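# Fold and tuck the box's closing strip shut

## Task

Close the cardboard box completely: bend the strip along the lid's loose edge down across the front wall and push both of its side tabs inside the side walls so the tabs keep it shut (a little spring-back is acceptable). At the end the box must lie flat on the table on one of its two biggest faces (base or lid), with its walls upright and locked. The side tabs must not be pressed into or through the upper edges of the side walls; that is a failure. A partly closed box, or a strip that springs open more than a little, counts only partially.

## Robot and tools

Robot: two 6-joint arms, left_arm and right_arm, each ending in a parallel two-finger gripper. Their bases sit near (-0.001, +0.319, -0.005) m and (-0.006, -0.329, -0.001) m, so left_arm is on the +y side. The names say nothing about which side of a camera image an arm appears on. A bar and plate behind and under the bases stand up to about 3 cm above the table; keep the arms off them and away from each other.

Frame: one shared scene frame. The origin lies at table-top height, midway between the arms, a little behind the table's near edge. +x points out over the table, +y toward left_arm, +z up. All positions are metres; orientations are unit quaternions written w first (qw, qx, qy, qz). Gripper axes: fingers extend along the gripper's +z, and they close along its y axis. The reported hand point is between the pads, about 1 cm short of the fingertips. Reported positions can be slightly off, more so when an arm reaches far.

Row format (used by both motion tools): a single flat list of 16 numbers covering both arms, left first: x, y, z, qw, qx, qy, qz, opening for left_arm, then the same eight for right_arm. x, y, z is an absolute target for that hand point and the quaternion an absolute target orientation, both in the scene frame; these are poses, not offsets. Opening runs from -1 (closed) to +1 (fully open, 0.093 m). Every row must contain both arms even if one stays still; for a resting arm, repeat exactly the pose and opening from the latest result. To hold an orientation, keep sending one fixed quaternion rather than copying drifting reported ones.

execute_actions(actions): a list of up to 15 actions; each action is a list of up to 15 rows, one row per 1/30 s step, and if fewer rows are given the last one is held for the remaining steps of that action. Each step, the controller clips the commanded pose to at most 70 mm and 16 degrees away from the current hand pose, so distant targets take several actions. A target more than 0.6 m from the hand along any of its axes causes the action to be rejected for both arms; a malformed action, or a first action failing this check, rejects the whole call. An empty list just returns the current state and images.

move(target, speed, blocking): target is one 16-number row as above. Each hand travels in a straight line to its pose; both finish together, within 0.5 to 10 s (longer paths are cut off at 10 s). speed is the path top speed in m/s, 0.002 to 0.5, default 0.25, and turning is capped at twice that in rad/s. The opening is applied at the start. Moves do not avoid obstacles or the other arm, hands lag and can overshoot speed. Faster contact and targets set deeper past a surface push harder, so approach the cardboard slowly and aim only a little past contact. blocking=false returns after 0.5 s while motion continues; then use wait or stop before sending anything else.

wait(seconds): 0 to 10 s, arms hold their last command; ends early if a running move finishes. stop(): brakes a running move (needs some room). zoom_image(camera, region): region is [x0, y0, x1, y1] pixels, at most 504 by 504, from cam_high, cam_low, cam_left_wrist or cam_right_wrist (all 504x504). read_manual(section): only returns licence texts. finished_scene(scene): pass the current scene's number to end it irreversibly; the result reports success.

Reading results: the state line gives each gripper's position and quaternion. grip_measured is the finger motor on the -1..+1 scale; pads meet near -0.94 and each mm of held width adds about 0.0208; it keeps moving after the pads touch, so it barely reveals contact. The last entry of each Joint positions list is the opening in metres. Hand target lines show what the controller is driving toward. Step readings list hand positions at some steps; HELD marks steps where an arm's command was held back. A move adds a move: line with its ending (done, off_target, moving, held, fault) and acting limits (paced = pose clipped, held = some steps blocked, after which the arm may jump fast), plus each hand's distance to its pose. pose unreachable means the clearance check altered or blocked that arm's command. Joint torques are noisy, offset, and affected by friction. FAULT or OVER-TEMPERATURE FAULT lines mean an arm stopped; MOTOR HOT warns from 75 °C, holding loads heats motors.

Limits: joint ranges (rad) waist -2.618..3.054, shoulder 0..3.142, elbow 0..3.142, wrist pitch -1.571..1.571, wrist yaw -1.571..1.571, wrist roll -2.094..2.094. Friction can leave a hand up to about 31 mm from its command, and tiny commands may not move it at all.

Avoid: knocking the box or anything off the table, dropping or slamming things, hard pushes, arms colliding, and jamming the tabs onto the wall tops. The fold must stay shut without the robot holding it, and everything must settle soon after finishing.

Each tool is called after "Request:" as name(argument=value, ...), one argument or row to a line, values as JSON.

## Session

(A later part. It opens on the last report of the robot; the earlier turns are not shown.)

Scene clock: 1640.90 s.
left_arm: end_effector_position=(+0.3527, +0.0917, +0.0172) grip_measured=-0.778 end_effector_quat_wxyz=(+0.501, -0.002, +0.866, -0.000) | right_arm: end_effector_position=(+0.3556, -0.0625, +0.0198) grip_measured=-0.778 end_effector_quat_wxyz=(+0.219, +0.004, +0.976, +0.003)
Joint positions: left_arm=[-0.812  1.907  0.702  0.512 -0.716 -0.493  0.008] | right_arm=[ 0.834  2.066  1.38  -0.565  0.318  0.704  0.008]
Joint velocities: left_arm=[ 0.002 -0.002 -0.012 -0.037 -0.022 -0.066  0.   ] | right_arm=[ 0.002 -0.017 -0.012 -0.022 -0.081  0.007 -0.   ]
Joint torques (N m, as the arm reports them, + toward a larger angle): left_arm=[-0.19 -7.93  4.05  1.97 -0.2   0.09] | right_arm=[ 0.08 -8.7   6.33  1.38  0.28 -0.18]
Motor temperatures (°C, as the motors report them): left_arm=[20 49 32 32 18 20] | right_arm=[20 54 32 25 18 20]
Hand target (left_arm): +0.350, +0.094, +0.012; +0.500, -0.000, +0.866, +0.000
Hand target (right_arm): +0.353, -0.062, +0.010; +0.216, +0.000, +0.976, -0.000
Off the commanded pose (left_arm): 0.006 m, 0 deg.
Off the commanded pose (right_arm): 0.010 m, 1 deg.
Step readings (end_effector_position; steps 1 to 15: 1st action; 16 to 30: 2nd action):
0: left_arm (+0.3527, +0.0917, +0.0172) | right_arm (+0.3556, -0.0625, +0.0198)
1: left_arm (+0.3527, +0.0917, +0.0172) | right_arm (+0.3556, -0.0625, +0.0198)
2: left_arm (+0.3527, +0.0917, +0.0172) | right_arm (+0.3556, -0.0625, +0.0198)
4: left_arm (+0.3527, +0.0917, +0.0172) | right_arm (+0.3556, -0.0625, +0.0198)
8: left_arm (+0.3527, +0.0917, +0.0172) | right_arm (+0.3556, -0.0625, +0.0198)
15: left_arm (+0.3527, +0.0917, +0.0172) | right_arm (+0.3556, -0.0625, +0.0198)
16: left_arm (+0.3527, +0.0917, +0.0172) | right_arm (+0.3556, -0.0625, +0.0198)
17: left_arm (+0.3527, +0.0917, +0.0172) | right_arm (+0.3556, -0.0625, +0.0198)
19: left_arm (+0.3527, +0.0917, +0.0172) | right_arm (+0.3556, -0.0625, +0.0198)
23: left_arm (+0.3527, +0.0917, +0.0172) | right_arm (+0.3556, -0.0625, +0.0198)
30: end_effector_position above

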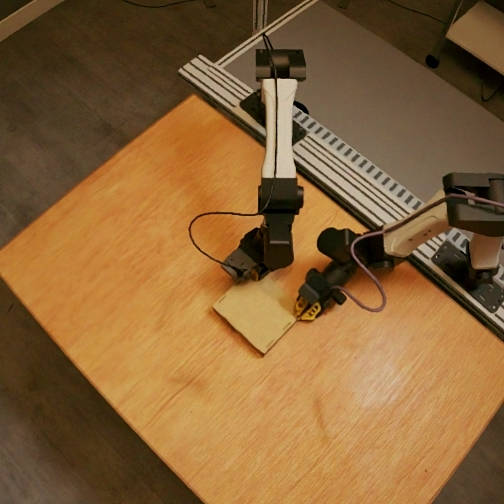

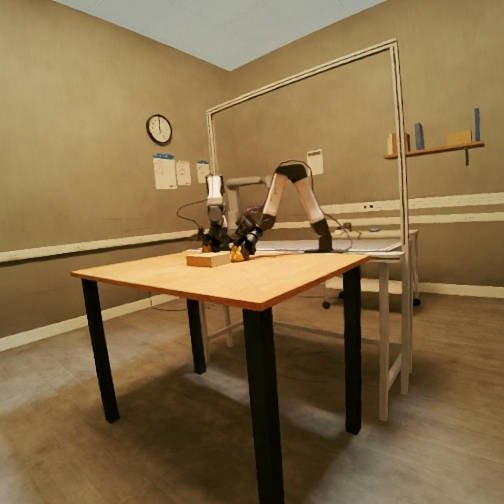

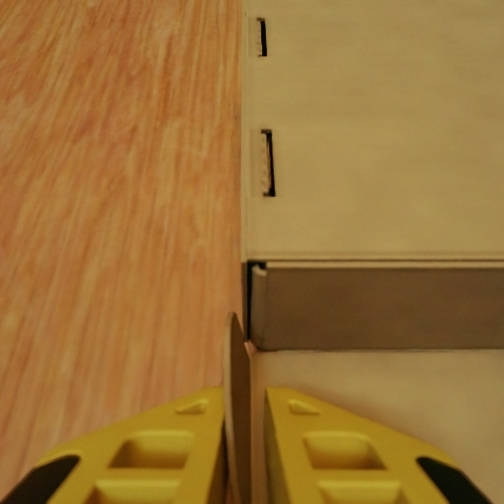

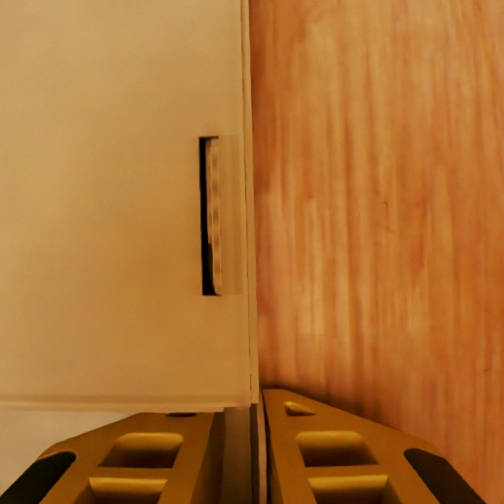

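Request:
execute_actions(
  actions=[
    [[0.350,0.094,0.012,0.5,0,0.866,0,-0.86,0.353,-0.062,0.010,0.216,0,0.976,0,-0.86]],
    [[0.350,0.094,0.012,0.5,0,0.866,0,-0.93,0.353,-0.062,0.010,0.216,0,0.976,0,-0.93]],
  ],
)

Request:
zoom_image(
  camera="cam_left_wrist",
  region=[170, 240, 330, 400],
)

Request:
zoom_image(
  camera="cam_right_wrist",
  region=[170, 340, 330, 500],
)

Scene clock: 1648.87 s.
left_arm: end_effector_position=(+0.3529, +0.0922, +0.0174) grip_measured=-0.926 end_effector_quat_wxyz=(+0.501, -0.003, +0.865, +0.001) | right_arm: end_effector_position=(+0.3549, -0.0636, +0.0188) grip_measured=-0.928 end_effector_quat_wxyz=(+0.218, +0.004, +0.976, +0.001)
Joint positions: left_arm=[-0.812  1.907  0.702  0.512 -0.718 -0.493  0.001] | right_arm=[ 0.834  2.066  1.376 -0.565  0.321  0.704  0.001]
Joint velocities: left_arm=[ 0.002 -0.002 -0.002  0.022 -0.037  0.051  0.001] | right_arm=[ 0.002 -0.007  0.002  0.007  0.037  0.007  0.001]
Joint torques (N m, as the arm reports them, + toward a larger angle): left_arm=[-0.18 -7.88  3.96  1.97 -0.16  0.06] | right_arm=[ 0.06 -8.69  6.75  1.36  0.24 -0.17]
Motor temperatures (°C, as the motors report them): left_arm=[20 48 32 32 18 20] | right_arm=[20 54 32 25 18 20]
Hand target (left_arm): +0.350, +0.094, +0.012; +0.500, -0.000, +0.866, +0.000
Hand target (right_arm): +0.353, -0.062, +0.010; +0.216, +0.000, +0.976, -0.000
Off the commanded pose (left_arm): 0.006 m, 0 deg.
Off the commanded pose (right_arm): 0.009 m, 0 deg.
Step readings (end_effector_position; steps 1 to 15: 1st action; 16 to 30: 2nd action):
0: left_arm (+0.3527, +0.0917, +0.0172) | right_arm (+0.3556, -0.0625, +0.0198)
1: left_arm (+0.3527, +0.0917, +0.0172) | right_arm (+0.3556, -0.0625, +0.0198)
2: left_arm (+0.3527, +0.0917, +0.0172) | right_arm (+0.3556, -0.0625, +0.0198)
4: left_arm (+0.3527, +0.0917, +0.0172) | right_arm (+0.3556, -0.0625, +0.0198)
8: left_arm (+0.3527, +0.0917, +0.0172) | right_arm (+0.3556, -0.0625, +0.0198)
15: left_arm (+0.3527, +0.0917, +0.0172) | right_arm (+0.3556, -0.0625, +0.0198)
16: left_arm (+0.3528, +0.0918, +0.0172) | right_arm (+0.3557, -0.0626, +0.0199)
17: left_arm (+0.3529, +0.0922, +0.0174) | right_arm (+0.3555, -0.0631, +0.0195)
19: left_arm (+0.3529, +0.0922, +0.0174) | right_arm (+0.3549, -0.0636, +0.0188)
23: left_arm (+0.3529, +0.0922, +0.0174) | right_arm (+0.3549, -0.0636, +0.0188)
30: end_effector_position above

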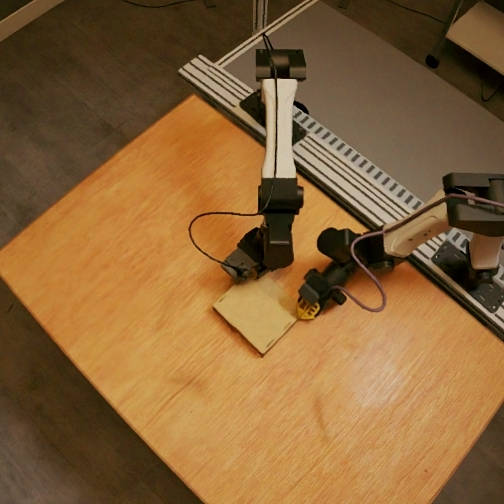

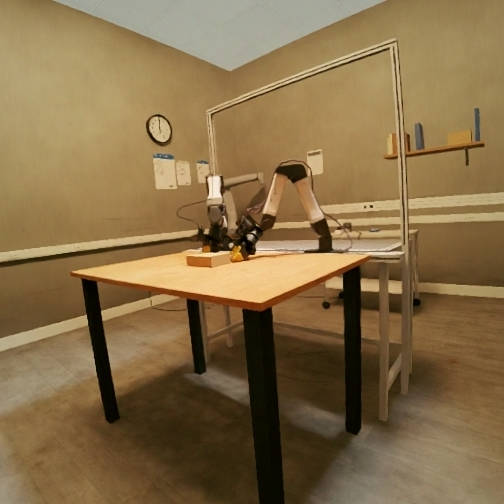

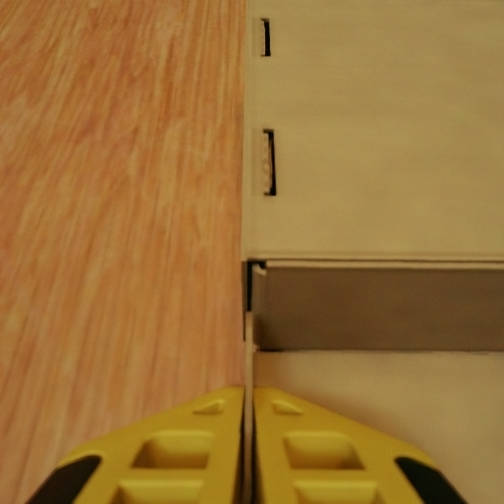

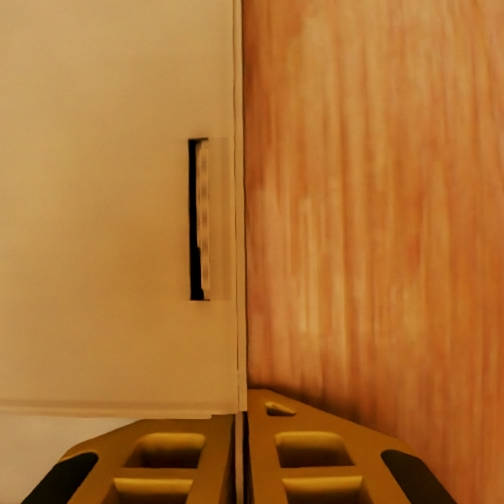

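Region (170, 240, 330, 400) of cam_left_wrist's 504x504 image, scaled by 3.150, with more detail than that image has.

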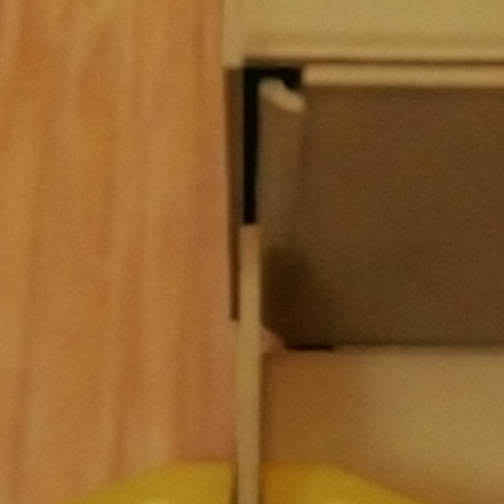

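Region (170, 340, 330, 500) of cam_right_wrist's 504x504 image, scaled by 3.150, with more detail than that image has.

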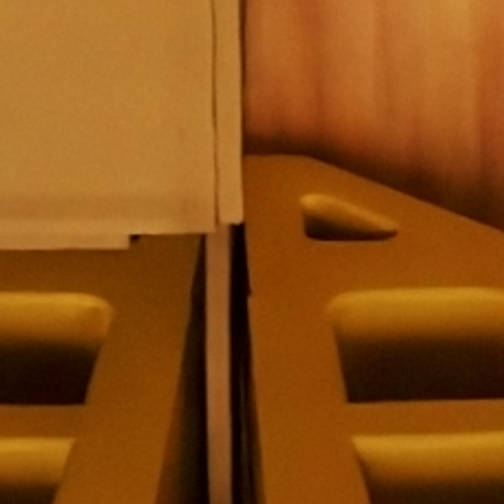

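Request:
move(
  target=[0.356,0.093,0.026,0.4226,0,0.9063,0,-1.0,0.358,-0.063,0.027,0.1305,0,0.9914,0,-1.0],
  speed=0.03,
)

Request:
zoom_image(
  camera="cam_left_wrist",
  region=[150, 220, 350, 420],
)

Scene clock: 1678.50 s.
left_arm: end_effector_position=(+0.3538, +0.0938, +0.0202) grip_measured=-0.979 end_effector_quat_wxyz=(+0.430, +0.001, +0.903, +0.002) | right_arm: end_effector_position=(+0.3548, -0.0620, +0.0263) grip_measured=-1.000 end_effector_quat_wxyz=(+0.134, +0.004, +0.991, +0.003)
Joint positions: left_arm=[-0.771  1.841  0.813  0.178 -0.607 -0.558  0.   ] | right_arm=[ 0.792  2.142  1.581 -0.816  0.196  0.699  0.   ]
Joint velocities: left_arm=[-0.017 -0.012  0.002  0.037  0.022  0.007  0.   ] | right_arm=[-0.002 -0.012 -0.012 -0.037 -0.007 -0.007  0.   ]
Joint torques (N m, as the arm reports them, + toward a larger angle): left_arm=[ 0.46 -9.76  8.31  1.21 -0.09  0.06] | right_arm=[-0.88 -9.65 10.26  0.71  0.2  -0.28]
Motor temperatures (°C, as the motors report them): left_arm=[20 48 31 33 18 20] | right_arm=[20 54 31 24 18 20]
Hand target (left_arm): +0.356, +0.093, +0.026; +0.424, +0.001, +0.906, -0.000
Hand target (right_arm): +0.358, -0.063, +0.027; +0.130, -0.000, +0.991, +0.001
Off the commanded pose (left_arm): 0.006 m, 1 deg.
Off the commanded pose (right_arm): 0.003 m, 1 deg.
move: done

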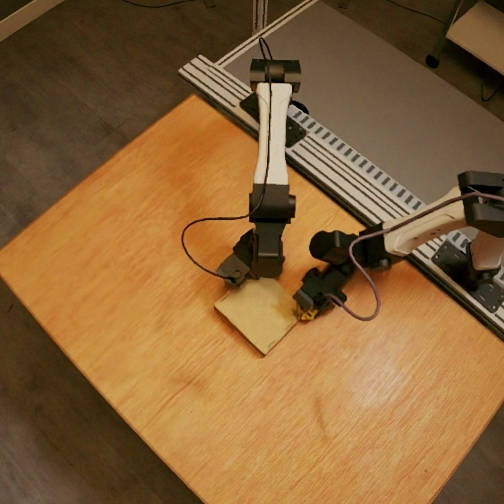

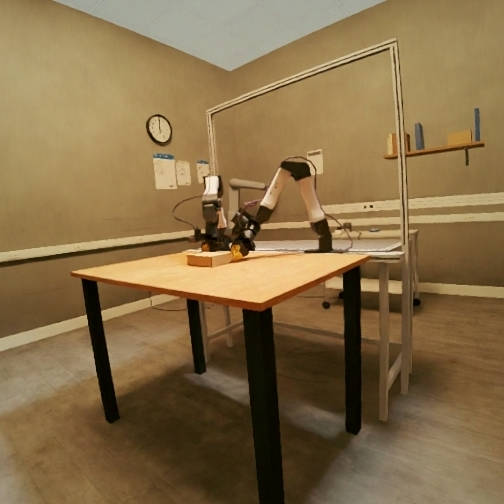

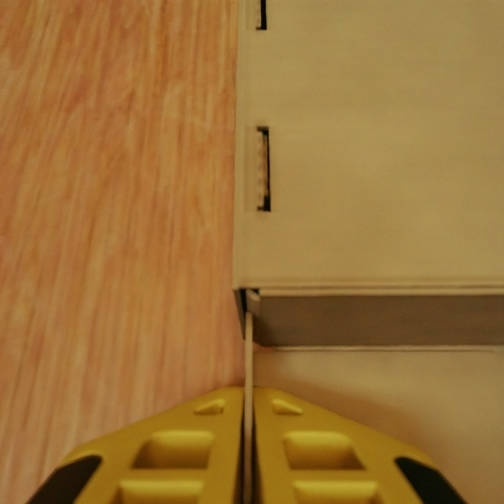

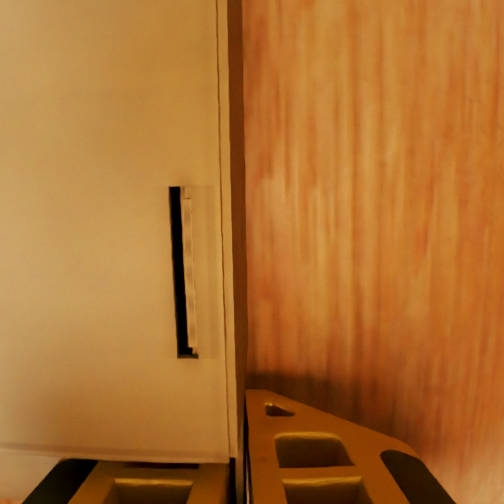

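Region (150, 220, 350, 420) of cam_left_wrist's 504x504 image, scaled by 2.520, with more detail than that image has.

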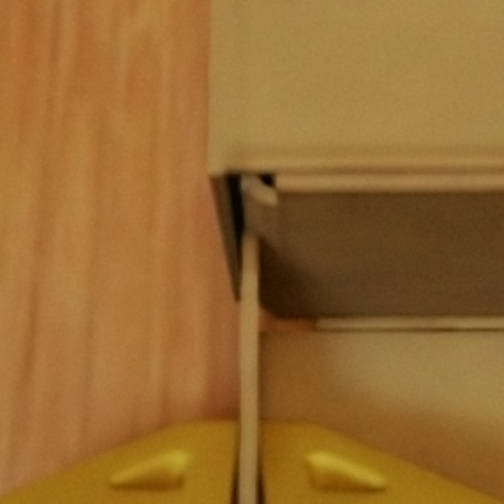

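Request:
move(
  target=[0.357,0.093,0.031,0.4226,0,0.9063,0,-1.0,0.358,-0.063,0.024,0.1305,0,0.9914,0,-1.0],
  speed=0.01,
)

Request:
zoom_image(
  camera="cam_left_wrist",
  region=[150, 220, 350, 420],
)

Scene clock: 1685.50 s.
left_arm: end_effector_position=(+0.3523, +0.0953, +0.0216) grip_measured=-0.979 end_effector_quat_wxyz=(+0.425, +0.002, +0.905, +0.003) | right_arm: end_effector_position=(+0.3536, -0.0607, +0.0261) grip_measured=-1.000 end_effector_quat_wxyz=(+0.130, +0.004, +0.991, +0.007)
Joint positions: left_arm=[-0.769  1.828  0.814  0.156 -0.6   -0.559  0.   ] | right_arm=[ 0.792  2.142  1.581 -0.816  0.186  0.698  0.   ]
Joint velocities: left_arm=[-0.002 -0.007 -0.012 -0.007  0.066  0.095  0.   ] | right_arm=[-0.007  0.002  0.002 -0.037  0.051 -0.022  0.   ]
Joint torques (N m, as the arm reports them, + toward a larger angle): left_arm=[ 0.35 -9.94  9.12  1.14 -0.15  0.04] | right_arm=[-0.85 -9.31  9.88  0.81  0.32 -0.27]
Motor temperatures (°C, as the motors report them): left_arm=[20 49 32 32 18 20] | right_arm=[20 54 32 24 18 20]
Hand target (left_arm): +0.357, +0.093, +0.031; +0.423, +0.000, +0.906, -0.000
Hand target (right_arm): +0.358, -0.063, +0.024; +0.131, +0.000, +0.991, +0.000
Off the commanded pose (left_arm): 0.011 m, 0 deg.
Off the commanded pose (right_arm): 0.005 m, 1 deg.
move: off_target (left_arm)

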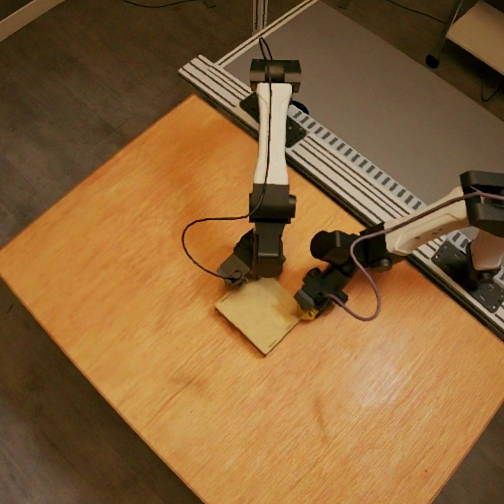

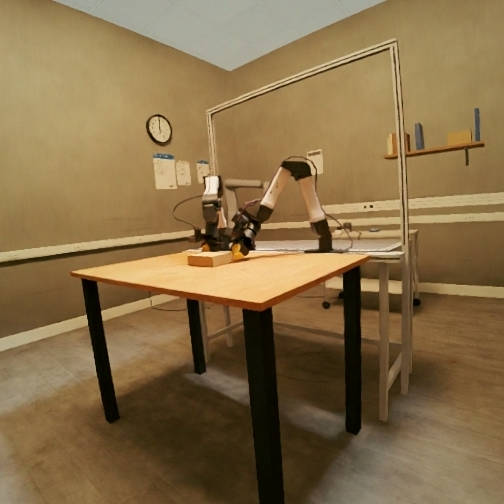

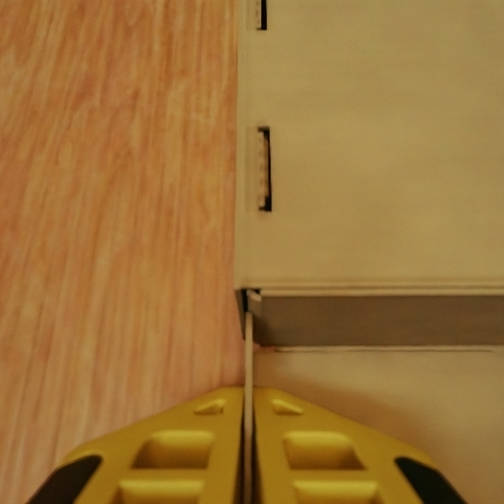

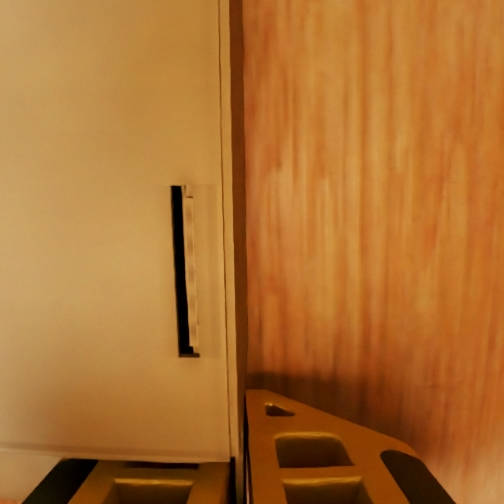

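Region (150, 220, 350, 420) of cam_left_wrist's 504x504 image, scaled by 2.520, with more detail than that image has.

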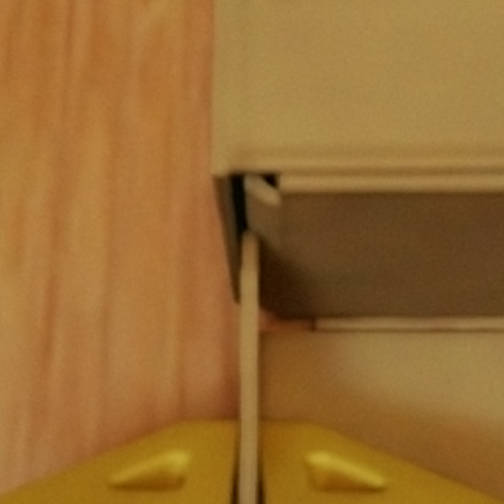

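Request:
move(
  target=[0.358,0.093,0.036,0.4226,0,0.9063,0,-1.0,0.357,-0.063,0.019,0.1305,0,0.9914,0,-1.0],
  speed=0.01,
)

Request:
zoom_image(
  camera="cam_left_wrist",
  region=[150, 220, 350, 420],
)

Scene clock: 1691.70 s.
left_arm: end_effector_position=(+0.3522, +0.0953, +0.0235) grip_measured=-0.979 end_effector_quat_wxyz=(+0.418, +0.005, +0.908, +0.006) | right_arm: end_effector_position=(+0.3525, -0.0604, +0.0225) grip_measured=-1.000 end_effector_quat_wxyz=(+0.125, +0.003, +0.992, +0.006)
Joint positions: left_arm=[-0.767  1.822  0.83   0.117 -0.593 -0.559  0.   ] | right_arm=[ 0.792  2.15   1.581 -0.816  0.18   0.698  0.   ]
Joint velocities: left_arm=[-0.012  0.017  0.017  0.007  0.022 -0.007  0.   ] | right_arm=[-0.002 -0.002  0.007 -0.066  0.037  0.051  0.   ]
Joint torques (N m, as the arm reports them, + toward a larger angle): left_arm=[  0.44 -10.39   8.62   1.31  -0.19   0.08] | right_arm=[-0.77 -9.75  8.23  0.97  0.33 -0.24]
Motor temperatures (°C, as the motors report them): left_arm=[20 49 33 31 18 20] | right_arm=[20 55 32 24 18 20]
Hand target (left_arm): +0.358, +0.093, +0.036; +0.423, +0.000, +0.906, -0.000
Hand target (right_arm): +0.357, -0.063, +0.019; +0.130, +0.000, +0.991, -0.000
Off the commanded pose (left_arm): 0.014 m, 1 deg.
Off the commanded pose (right_arm): 0.006 m, 1 deg.
move: off_target (left_arm)

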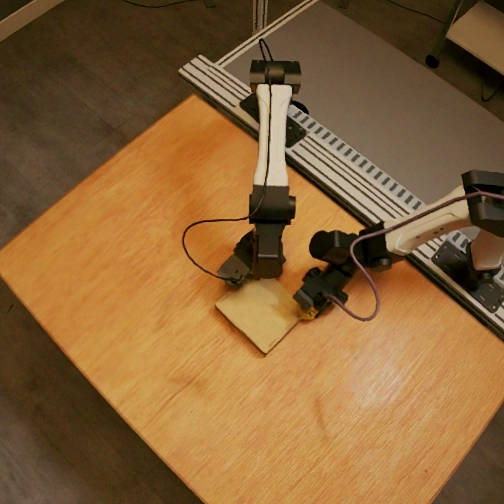

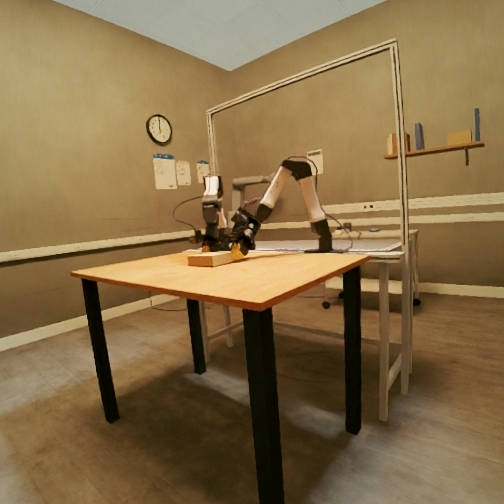

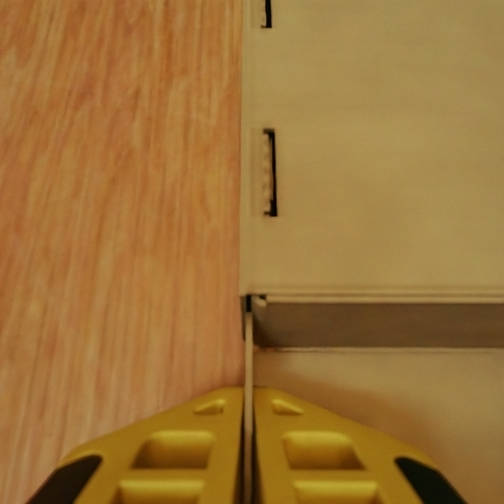

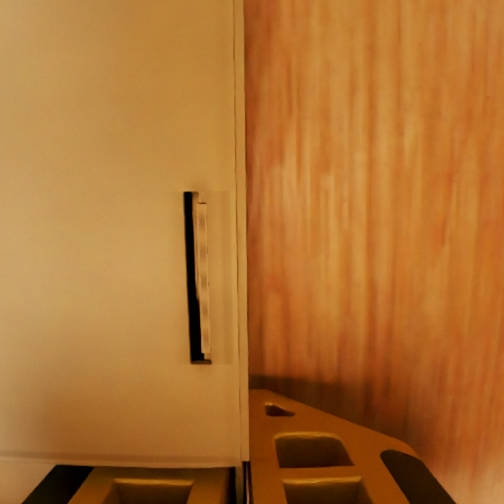

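Region (150, 220, 350, 420) of cam_left_wrist's 504x504 image, scaled by 2.520, with more detail than that image has.

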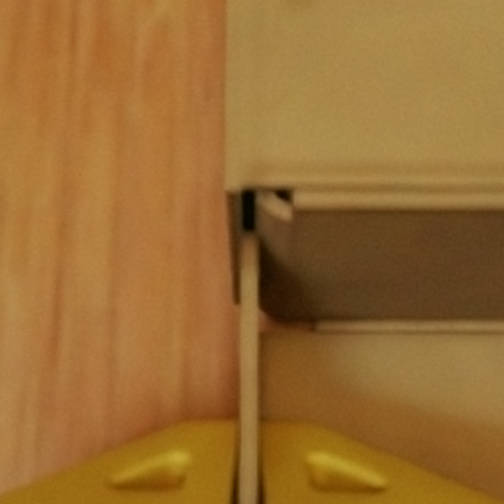

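Request:
move(
  target=[0.359,0.094,0.035,0.3827,0,0.9239,0,-1.0,0.358,-0.062,0.025,0.0872,0,0.9962,0,-1.0],
  speed=0.02,
)

Request:
zoom_image(
  camera="cam_left_wrist",
  region=[150, 220, 350, 420],
)

Scene clock: 1702.30 s.
left_arm: end_effector_position=(+0.3556, +0.0953, +0.0250) grip_measured=-0.979 end_effector_quat_wxyz=(+0.384, +0.003, +0.923, +0.004) | right_arm: end_effector_position=(+0.3550, -0.0601, +0.0259) grip_measured=-1.000 end_effector_quat_wxyz=(+0.091, +0.004, +0.996, +0.003)
Joint positions: left_arm=[-0.741  1.822  0.903 -0.017 -0.535 -0.579  0.   ] | right_arm=[ 0.774  2.202  1.691 -0.931  0.139  0.69   0.   ]
Joint velocities: left_arm=[ 0.002 -0.002  0.022  0.007 -0.051  0.007  0.   ] | right_arm=[-0.017 -0.002 -0.012  0.007  0.022  0.022  0.   ]
Joint torques (N m, as the arm reports them, + toward a larger angle): left_arm=[  0.32 -10.43   8.82   1.14  -0.14   0.05] | right_arm=[-0.95 -9.81 10.16  0.55  0.14 -0.27]
Motor temperatures (°C, as the motors report them): left_arm=[20 50 34 30 18 20] | right_arm=[20 56 32 23 18 20]
Hand target (left_arm): +0.359, +0.094, +0.035; +0.383, +0.000, +0.924, -0.000
Hand target (right_arm): +0.358, -0.062, +0.025; +0.087, -0.000, +0.996, +0.001
Off the commanded pose (left_arm): 0.011 m, 1 deg.
Off the commanded pose (right_arm): 0.004 m, 1 deg.
move: off_target (left_arm)

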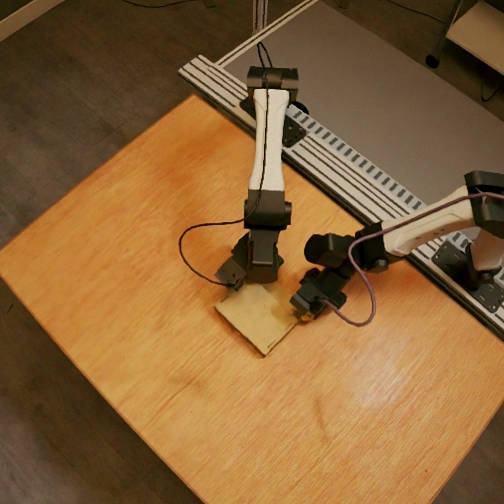

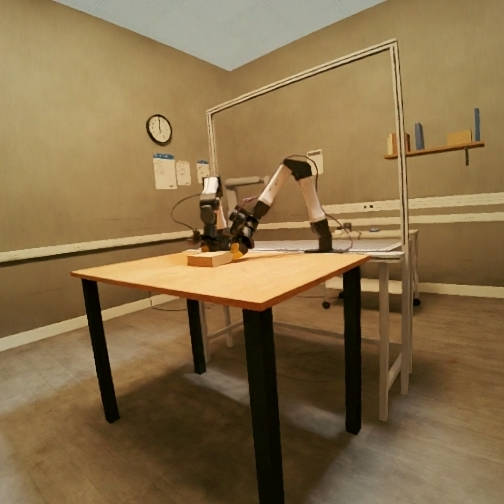

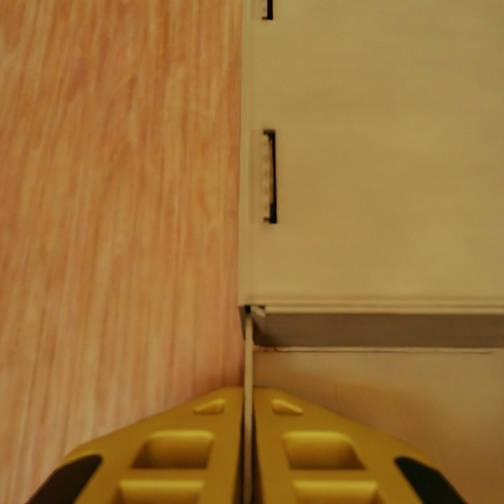

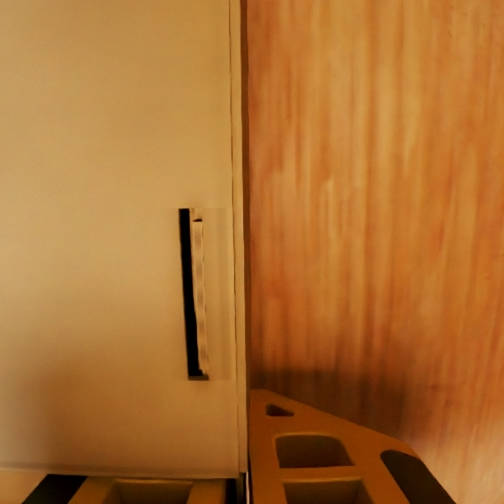

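Region (150, 220, 350, 420) of cam_left_wrist's 504x504 image, scaled by 2.520, with more detail than that image has.

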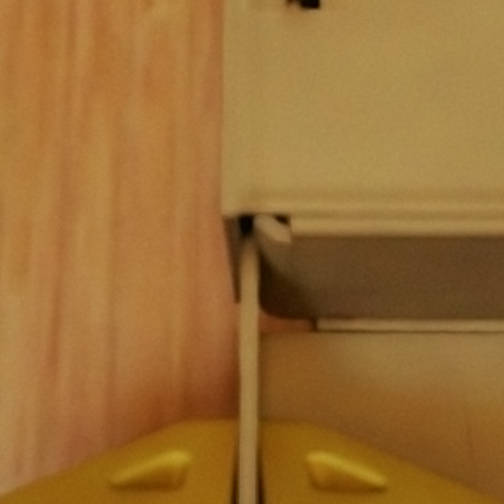

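Request:
move(
  target=[0.361,0.094,0.038,0.342,0,0.9397,0,-1.0,0.360,-0.062,0.026,0.0436,0,0.999,0,-1.0],
  speed=0.02,
)

Request:
zoom_image(
  camera="cam_left_wrist",
  region=[150, 220, 350, 420],
)

Scene clock: 1709.83 s.
left_arm: end_effector_position=(+0.3597, +0.0954, +0.0320) grip_measured=-0.979 end_effector_quat_wxyz=(+0.349, +0.001, +0.937, +0.004) | right_arm: end_effector_position=(+0.3589, -0.0601, +0.0326) grip_measured=-1.000 end_effector_quat_wxyz=(+0.055, +0.002, +0.998, +0.003)
Joint positions: left_arm=[-0.715  1.822  0.993 -0.168 -0.48  -0.593  0.   ] | right_arm=[ 0.752  2.261  1.826 -1.061  0.092  0.671  0.   ]
Joint velocities: left_arm=[ 0.007  0.002  0.002 -0.066 -0.007 -0.022  0.   ] | right_arm=[ 0.002  0.002  0.002 -0.007 -0.007  0.081  0.   ]
Joint torques (N m, as the arm reports them, + toward a larger angle): left_arm=[ 0.38 -9.85  9.02  1.12 -0.09  0.03] | right_arm=[-1.03 -9.42  9.57  0.55  0.03 -0.24]
Motor temperatures (°C, as the motors report them): left_arm=[20 51 34 30 18 20] | right_arm=[20 56 33 23 18 20]
Hand target (left_arm): +0.361, +0.094, +0.038; +0.343, +0.000, +0.939, -0.000
Hand target (right_arm): +0.360, -0.062, +0.026; +0.044, -0.000, +0.999, +0.001
Off the commanded pose (left_arm): 0.006 m, 1 deg.
Off the commanded pose (right_arm): 0.007 m, 1 deg.
move: done

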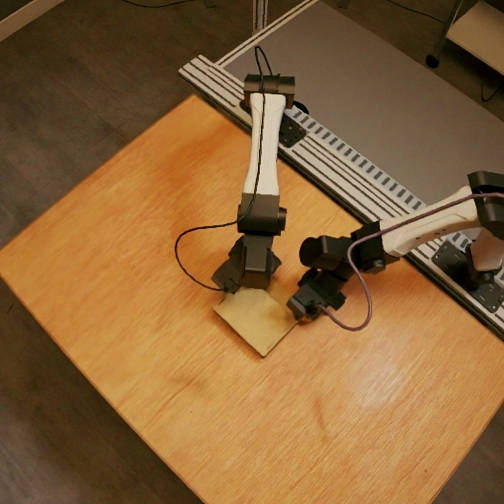

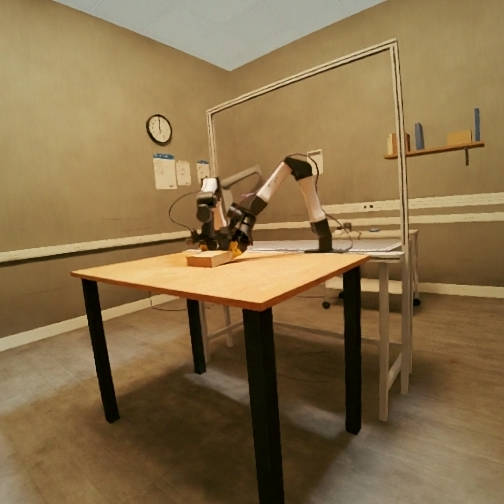

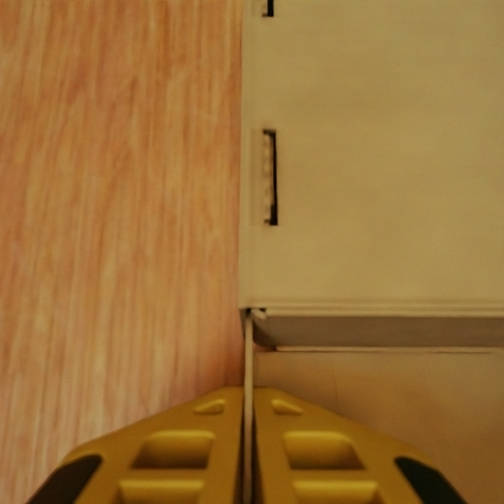

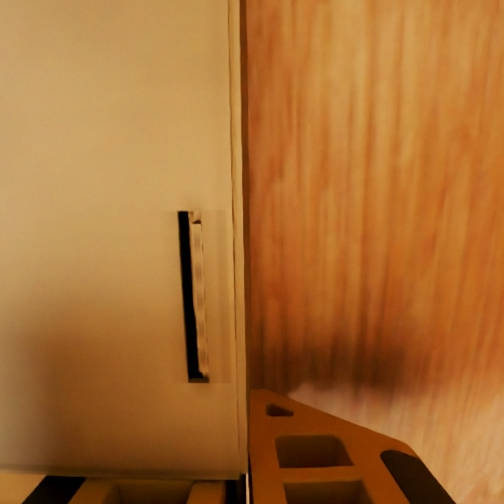

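Region (150, 220, 350, 420) of cam_left_wrist's 504x504 image, scaled by 2.520, with more detail than that image has.

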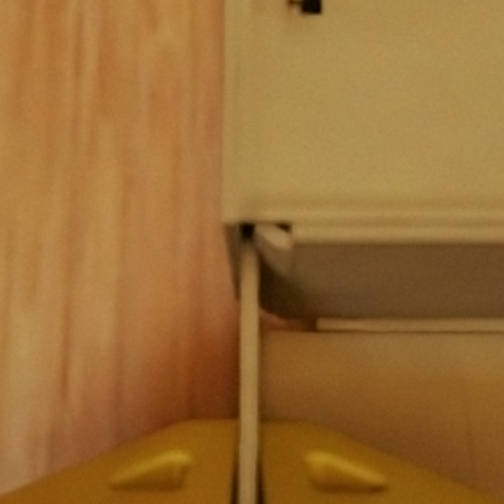

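Request:
zoom_image(
  camera="cam_right_wrist",
  region=[180, 384, 300, 504],
)

Request:
zoom_image(
  camera="cam_high",
  region=[200, 250, 340, 370],
)

Request:
zoom_image(
  camera="cam_low",
  region=[170, 200, 270, 280],
)

Region (180, 384, 300, 504) of cam_right_wrist's 504x504 image, scaled by 4.200, with more detail than that image has.

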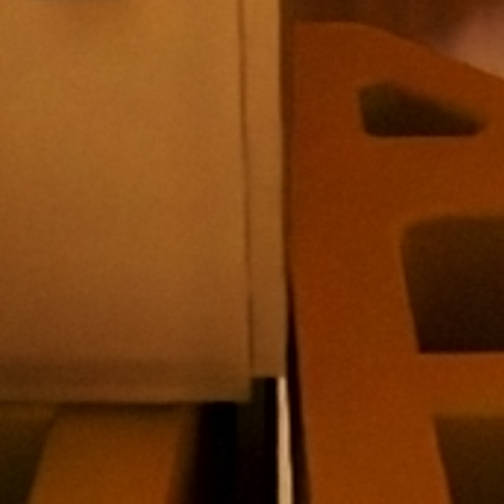

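Region (200, 250, 340, 370) of cam_high's 504x504 image, scaled by 3.600, with more detail than that image has; it fills the top 432 rows of this view, and the rest is white.

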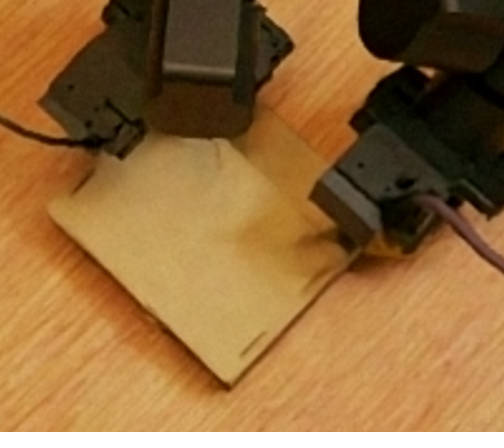

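Region (170, 200, 270, 280) of cam_low's 504x504 image, scaled by 5.040, with more detail than that image has; it fills the top 403 rows of this view, and the rest is white.

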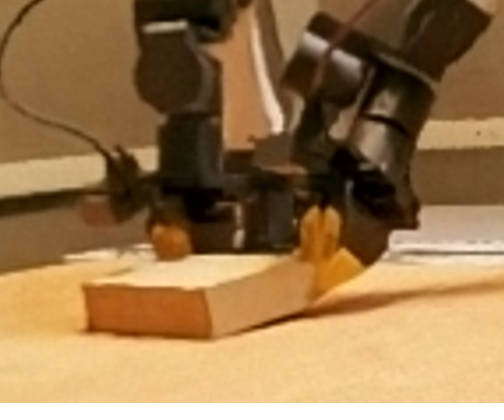

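Request:
execute_actions(
  actions=[
    [[0.361,0.094,0.038,0.342,0,0.9397,0,-1.0,0.360,-0.062,0.030,0.0436,0,0.999,0,-0.85]],
    [[0.361,0.094,0.038,0.342,0,0.9397,0,-1.0,0.360,-0.062,0.030,0.0436,0,0.999,0,-0.7]],
  ],
)

Request:
zoom_image(
  camera="cam_right_wrist",
  region=[150, 304, 350, 504],
)

Scene clock: 1748.53 s.
left_arm: end_effector_position=(+0.3584, +0.0967, +0.0305) grip_measured=-0.979 end_effector_quat_wxyz=(+0.344, +0.001, +0.939, +0.006) | right_arm: end_effector_position=(+0.3555, -0.0616, +0.0310) grip_measured=-0.702 end_effector_quat_wxyz=(+0.043, +0.001, +0.999, +0.000)
Joint positions: left_arm=[-0.713  1.822  0.994 -0.179 -0.475 -0.596  0.   ] | right_arm=[ 0.75   2.268  1.834 -1.083  0.081  0.669  0.012]
Joint velocities: left_arm=[ 0.017 -0.012 -0.002 -0.022  0.022 -0.051  0.   ] | right_arm=[ 0.002 -0.022  0.002  0.037 -0.037 -0.007  0.   ]
Joint torques (N m, as the arm reports them, + toward a larger angle): left_arm=[ 0.13 -9.89  8.86  1.15 -0.08  0.05] | right_arm=[ -0.82 -10.14  10.1    0.54   0.14  -0.23]
Motor temperatures (°C, as the motors report them): left_arm=[20 52 37 29 18 20] | right_arm=[20 57 34 22 18 20]
Hand target (left_arm): +0.361, +0.094, +0.038; +0.342, -0.000, +0.940, -0.000
Hand target (right_arm): +0.360, -0.062, +0.030; +0.044, -0.000, +0.999, +0.000
Off the commanded pose (left_arm): 0.008 m, 1 deg.
Off the commanded pose (right_arm): 0.005 m, 0 deg.
Step readings (end_effector_position; steps 1 to 15: 1st action; 16 to 30: 2nd action):
0: left_arm (+0.3597, +0.0953, +0.0320) | right_arm (+0.3589, -0.0601, +0.0327)
1: left_arm (+0.3597, +0.0953, +0.0320) | right_arm (+0.3586, -0.0601, +0.0331)
2: left_arm (+0.3595, +0.0956, +0.0318) | right_arm (+0.3581, -0.0605, +0.0329)
4: left_arm (+0.3593, +0.0958, +0.0314) | right_arm (+0.3574, -0.0609, +0.0320)
8: left_arm (+0.3588, +0.0962, +0.0310) | right_arm (+0.3562, -0.0608, +0.0310)
15: left_arm (+0.3586, +0.0963, +0.0308) | right_arm (+0.3560, -0.0607, +0.0311)
16: left_arm (+0.3585, +0.0963, +0.0308) | right_arm (+0.3559, -0.0608, +0.0311)
17: left_arm (+0.3585, +0.0966, +0.0306) | right_arm (+0.3557, -0.0612, +0.0311)
19: left_arm (+0.3584, +0.0967, +0.0305) | right_arm (+0.3555, -0.0616, +0.0310)
23: left_arm (+0.3584, +0.0967, +0.0305) | right_arm (+0.3555, -0.0616, +0.0310)
30: end_effector_position above

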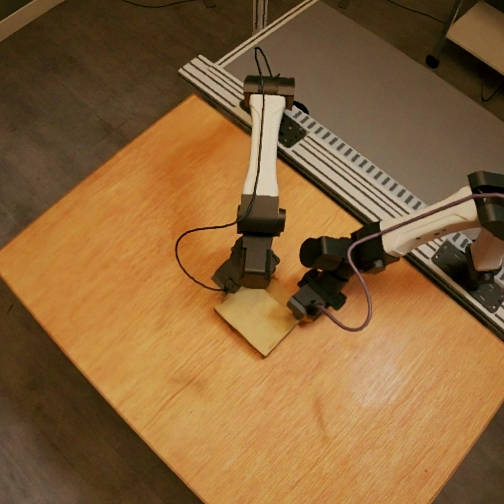

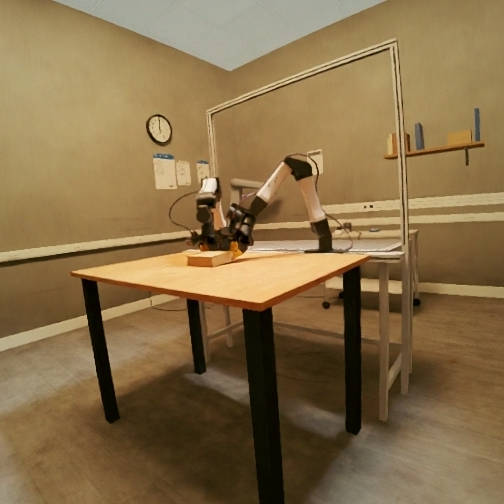

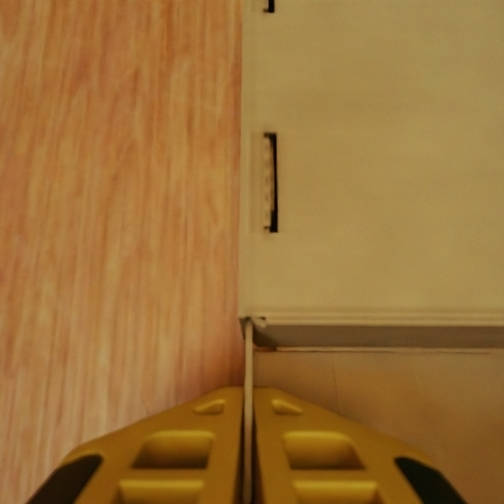

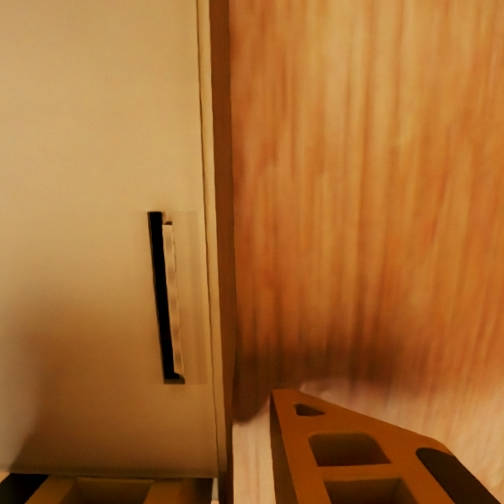

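Region (150, 304, 350, 504) of cam_right_wrist's 504x504 image, scaled by 2.520, with more detail than that image has.

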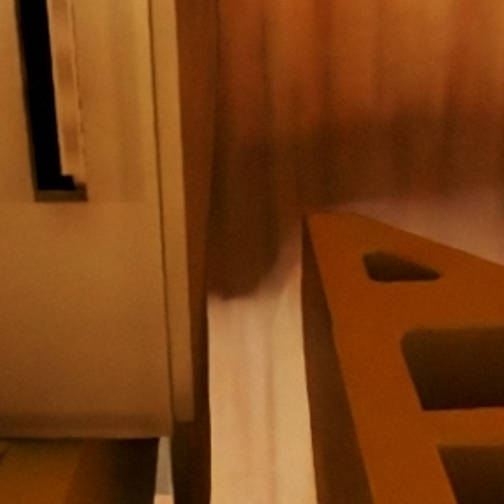

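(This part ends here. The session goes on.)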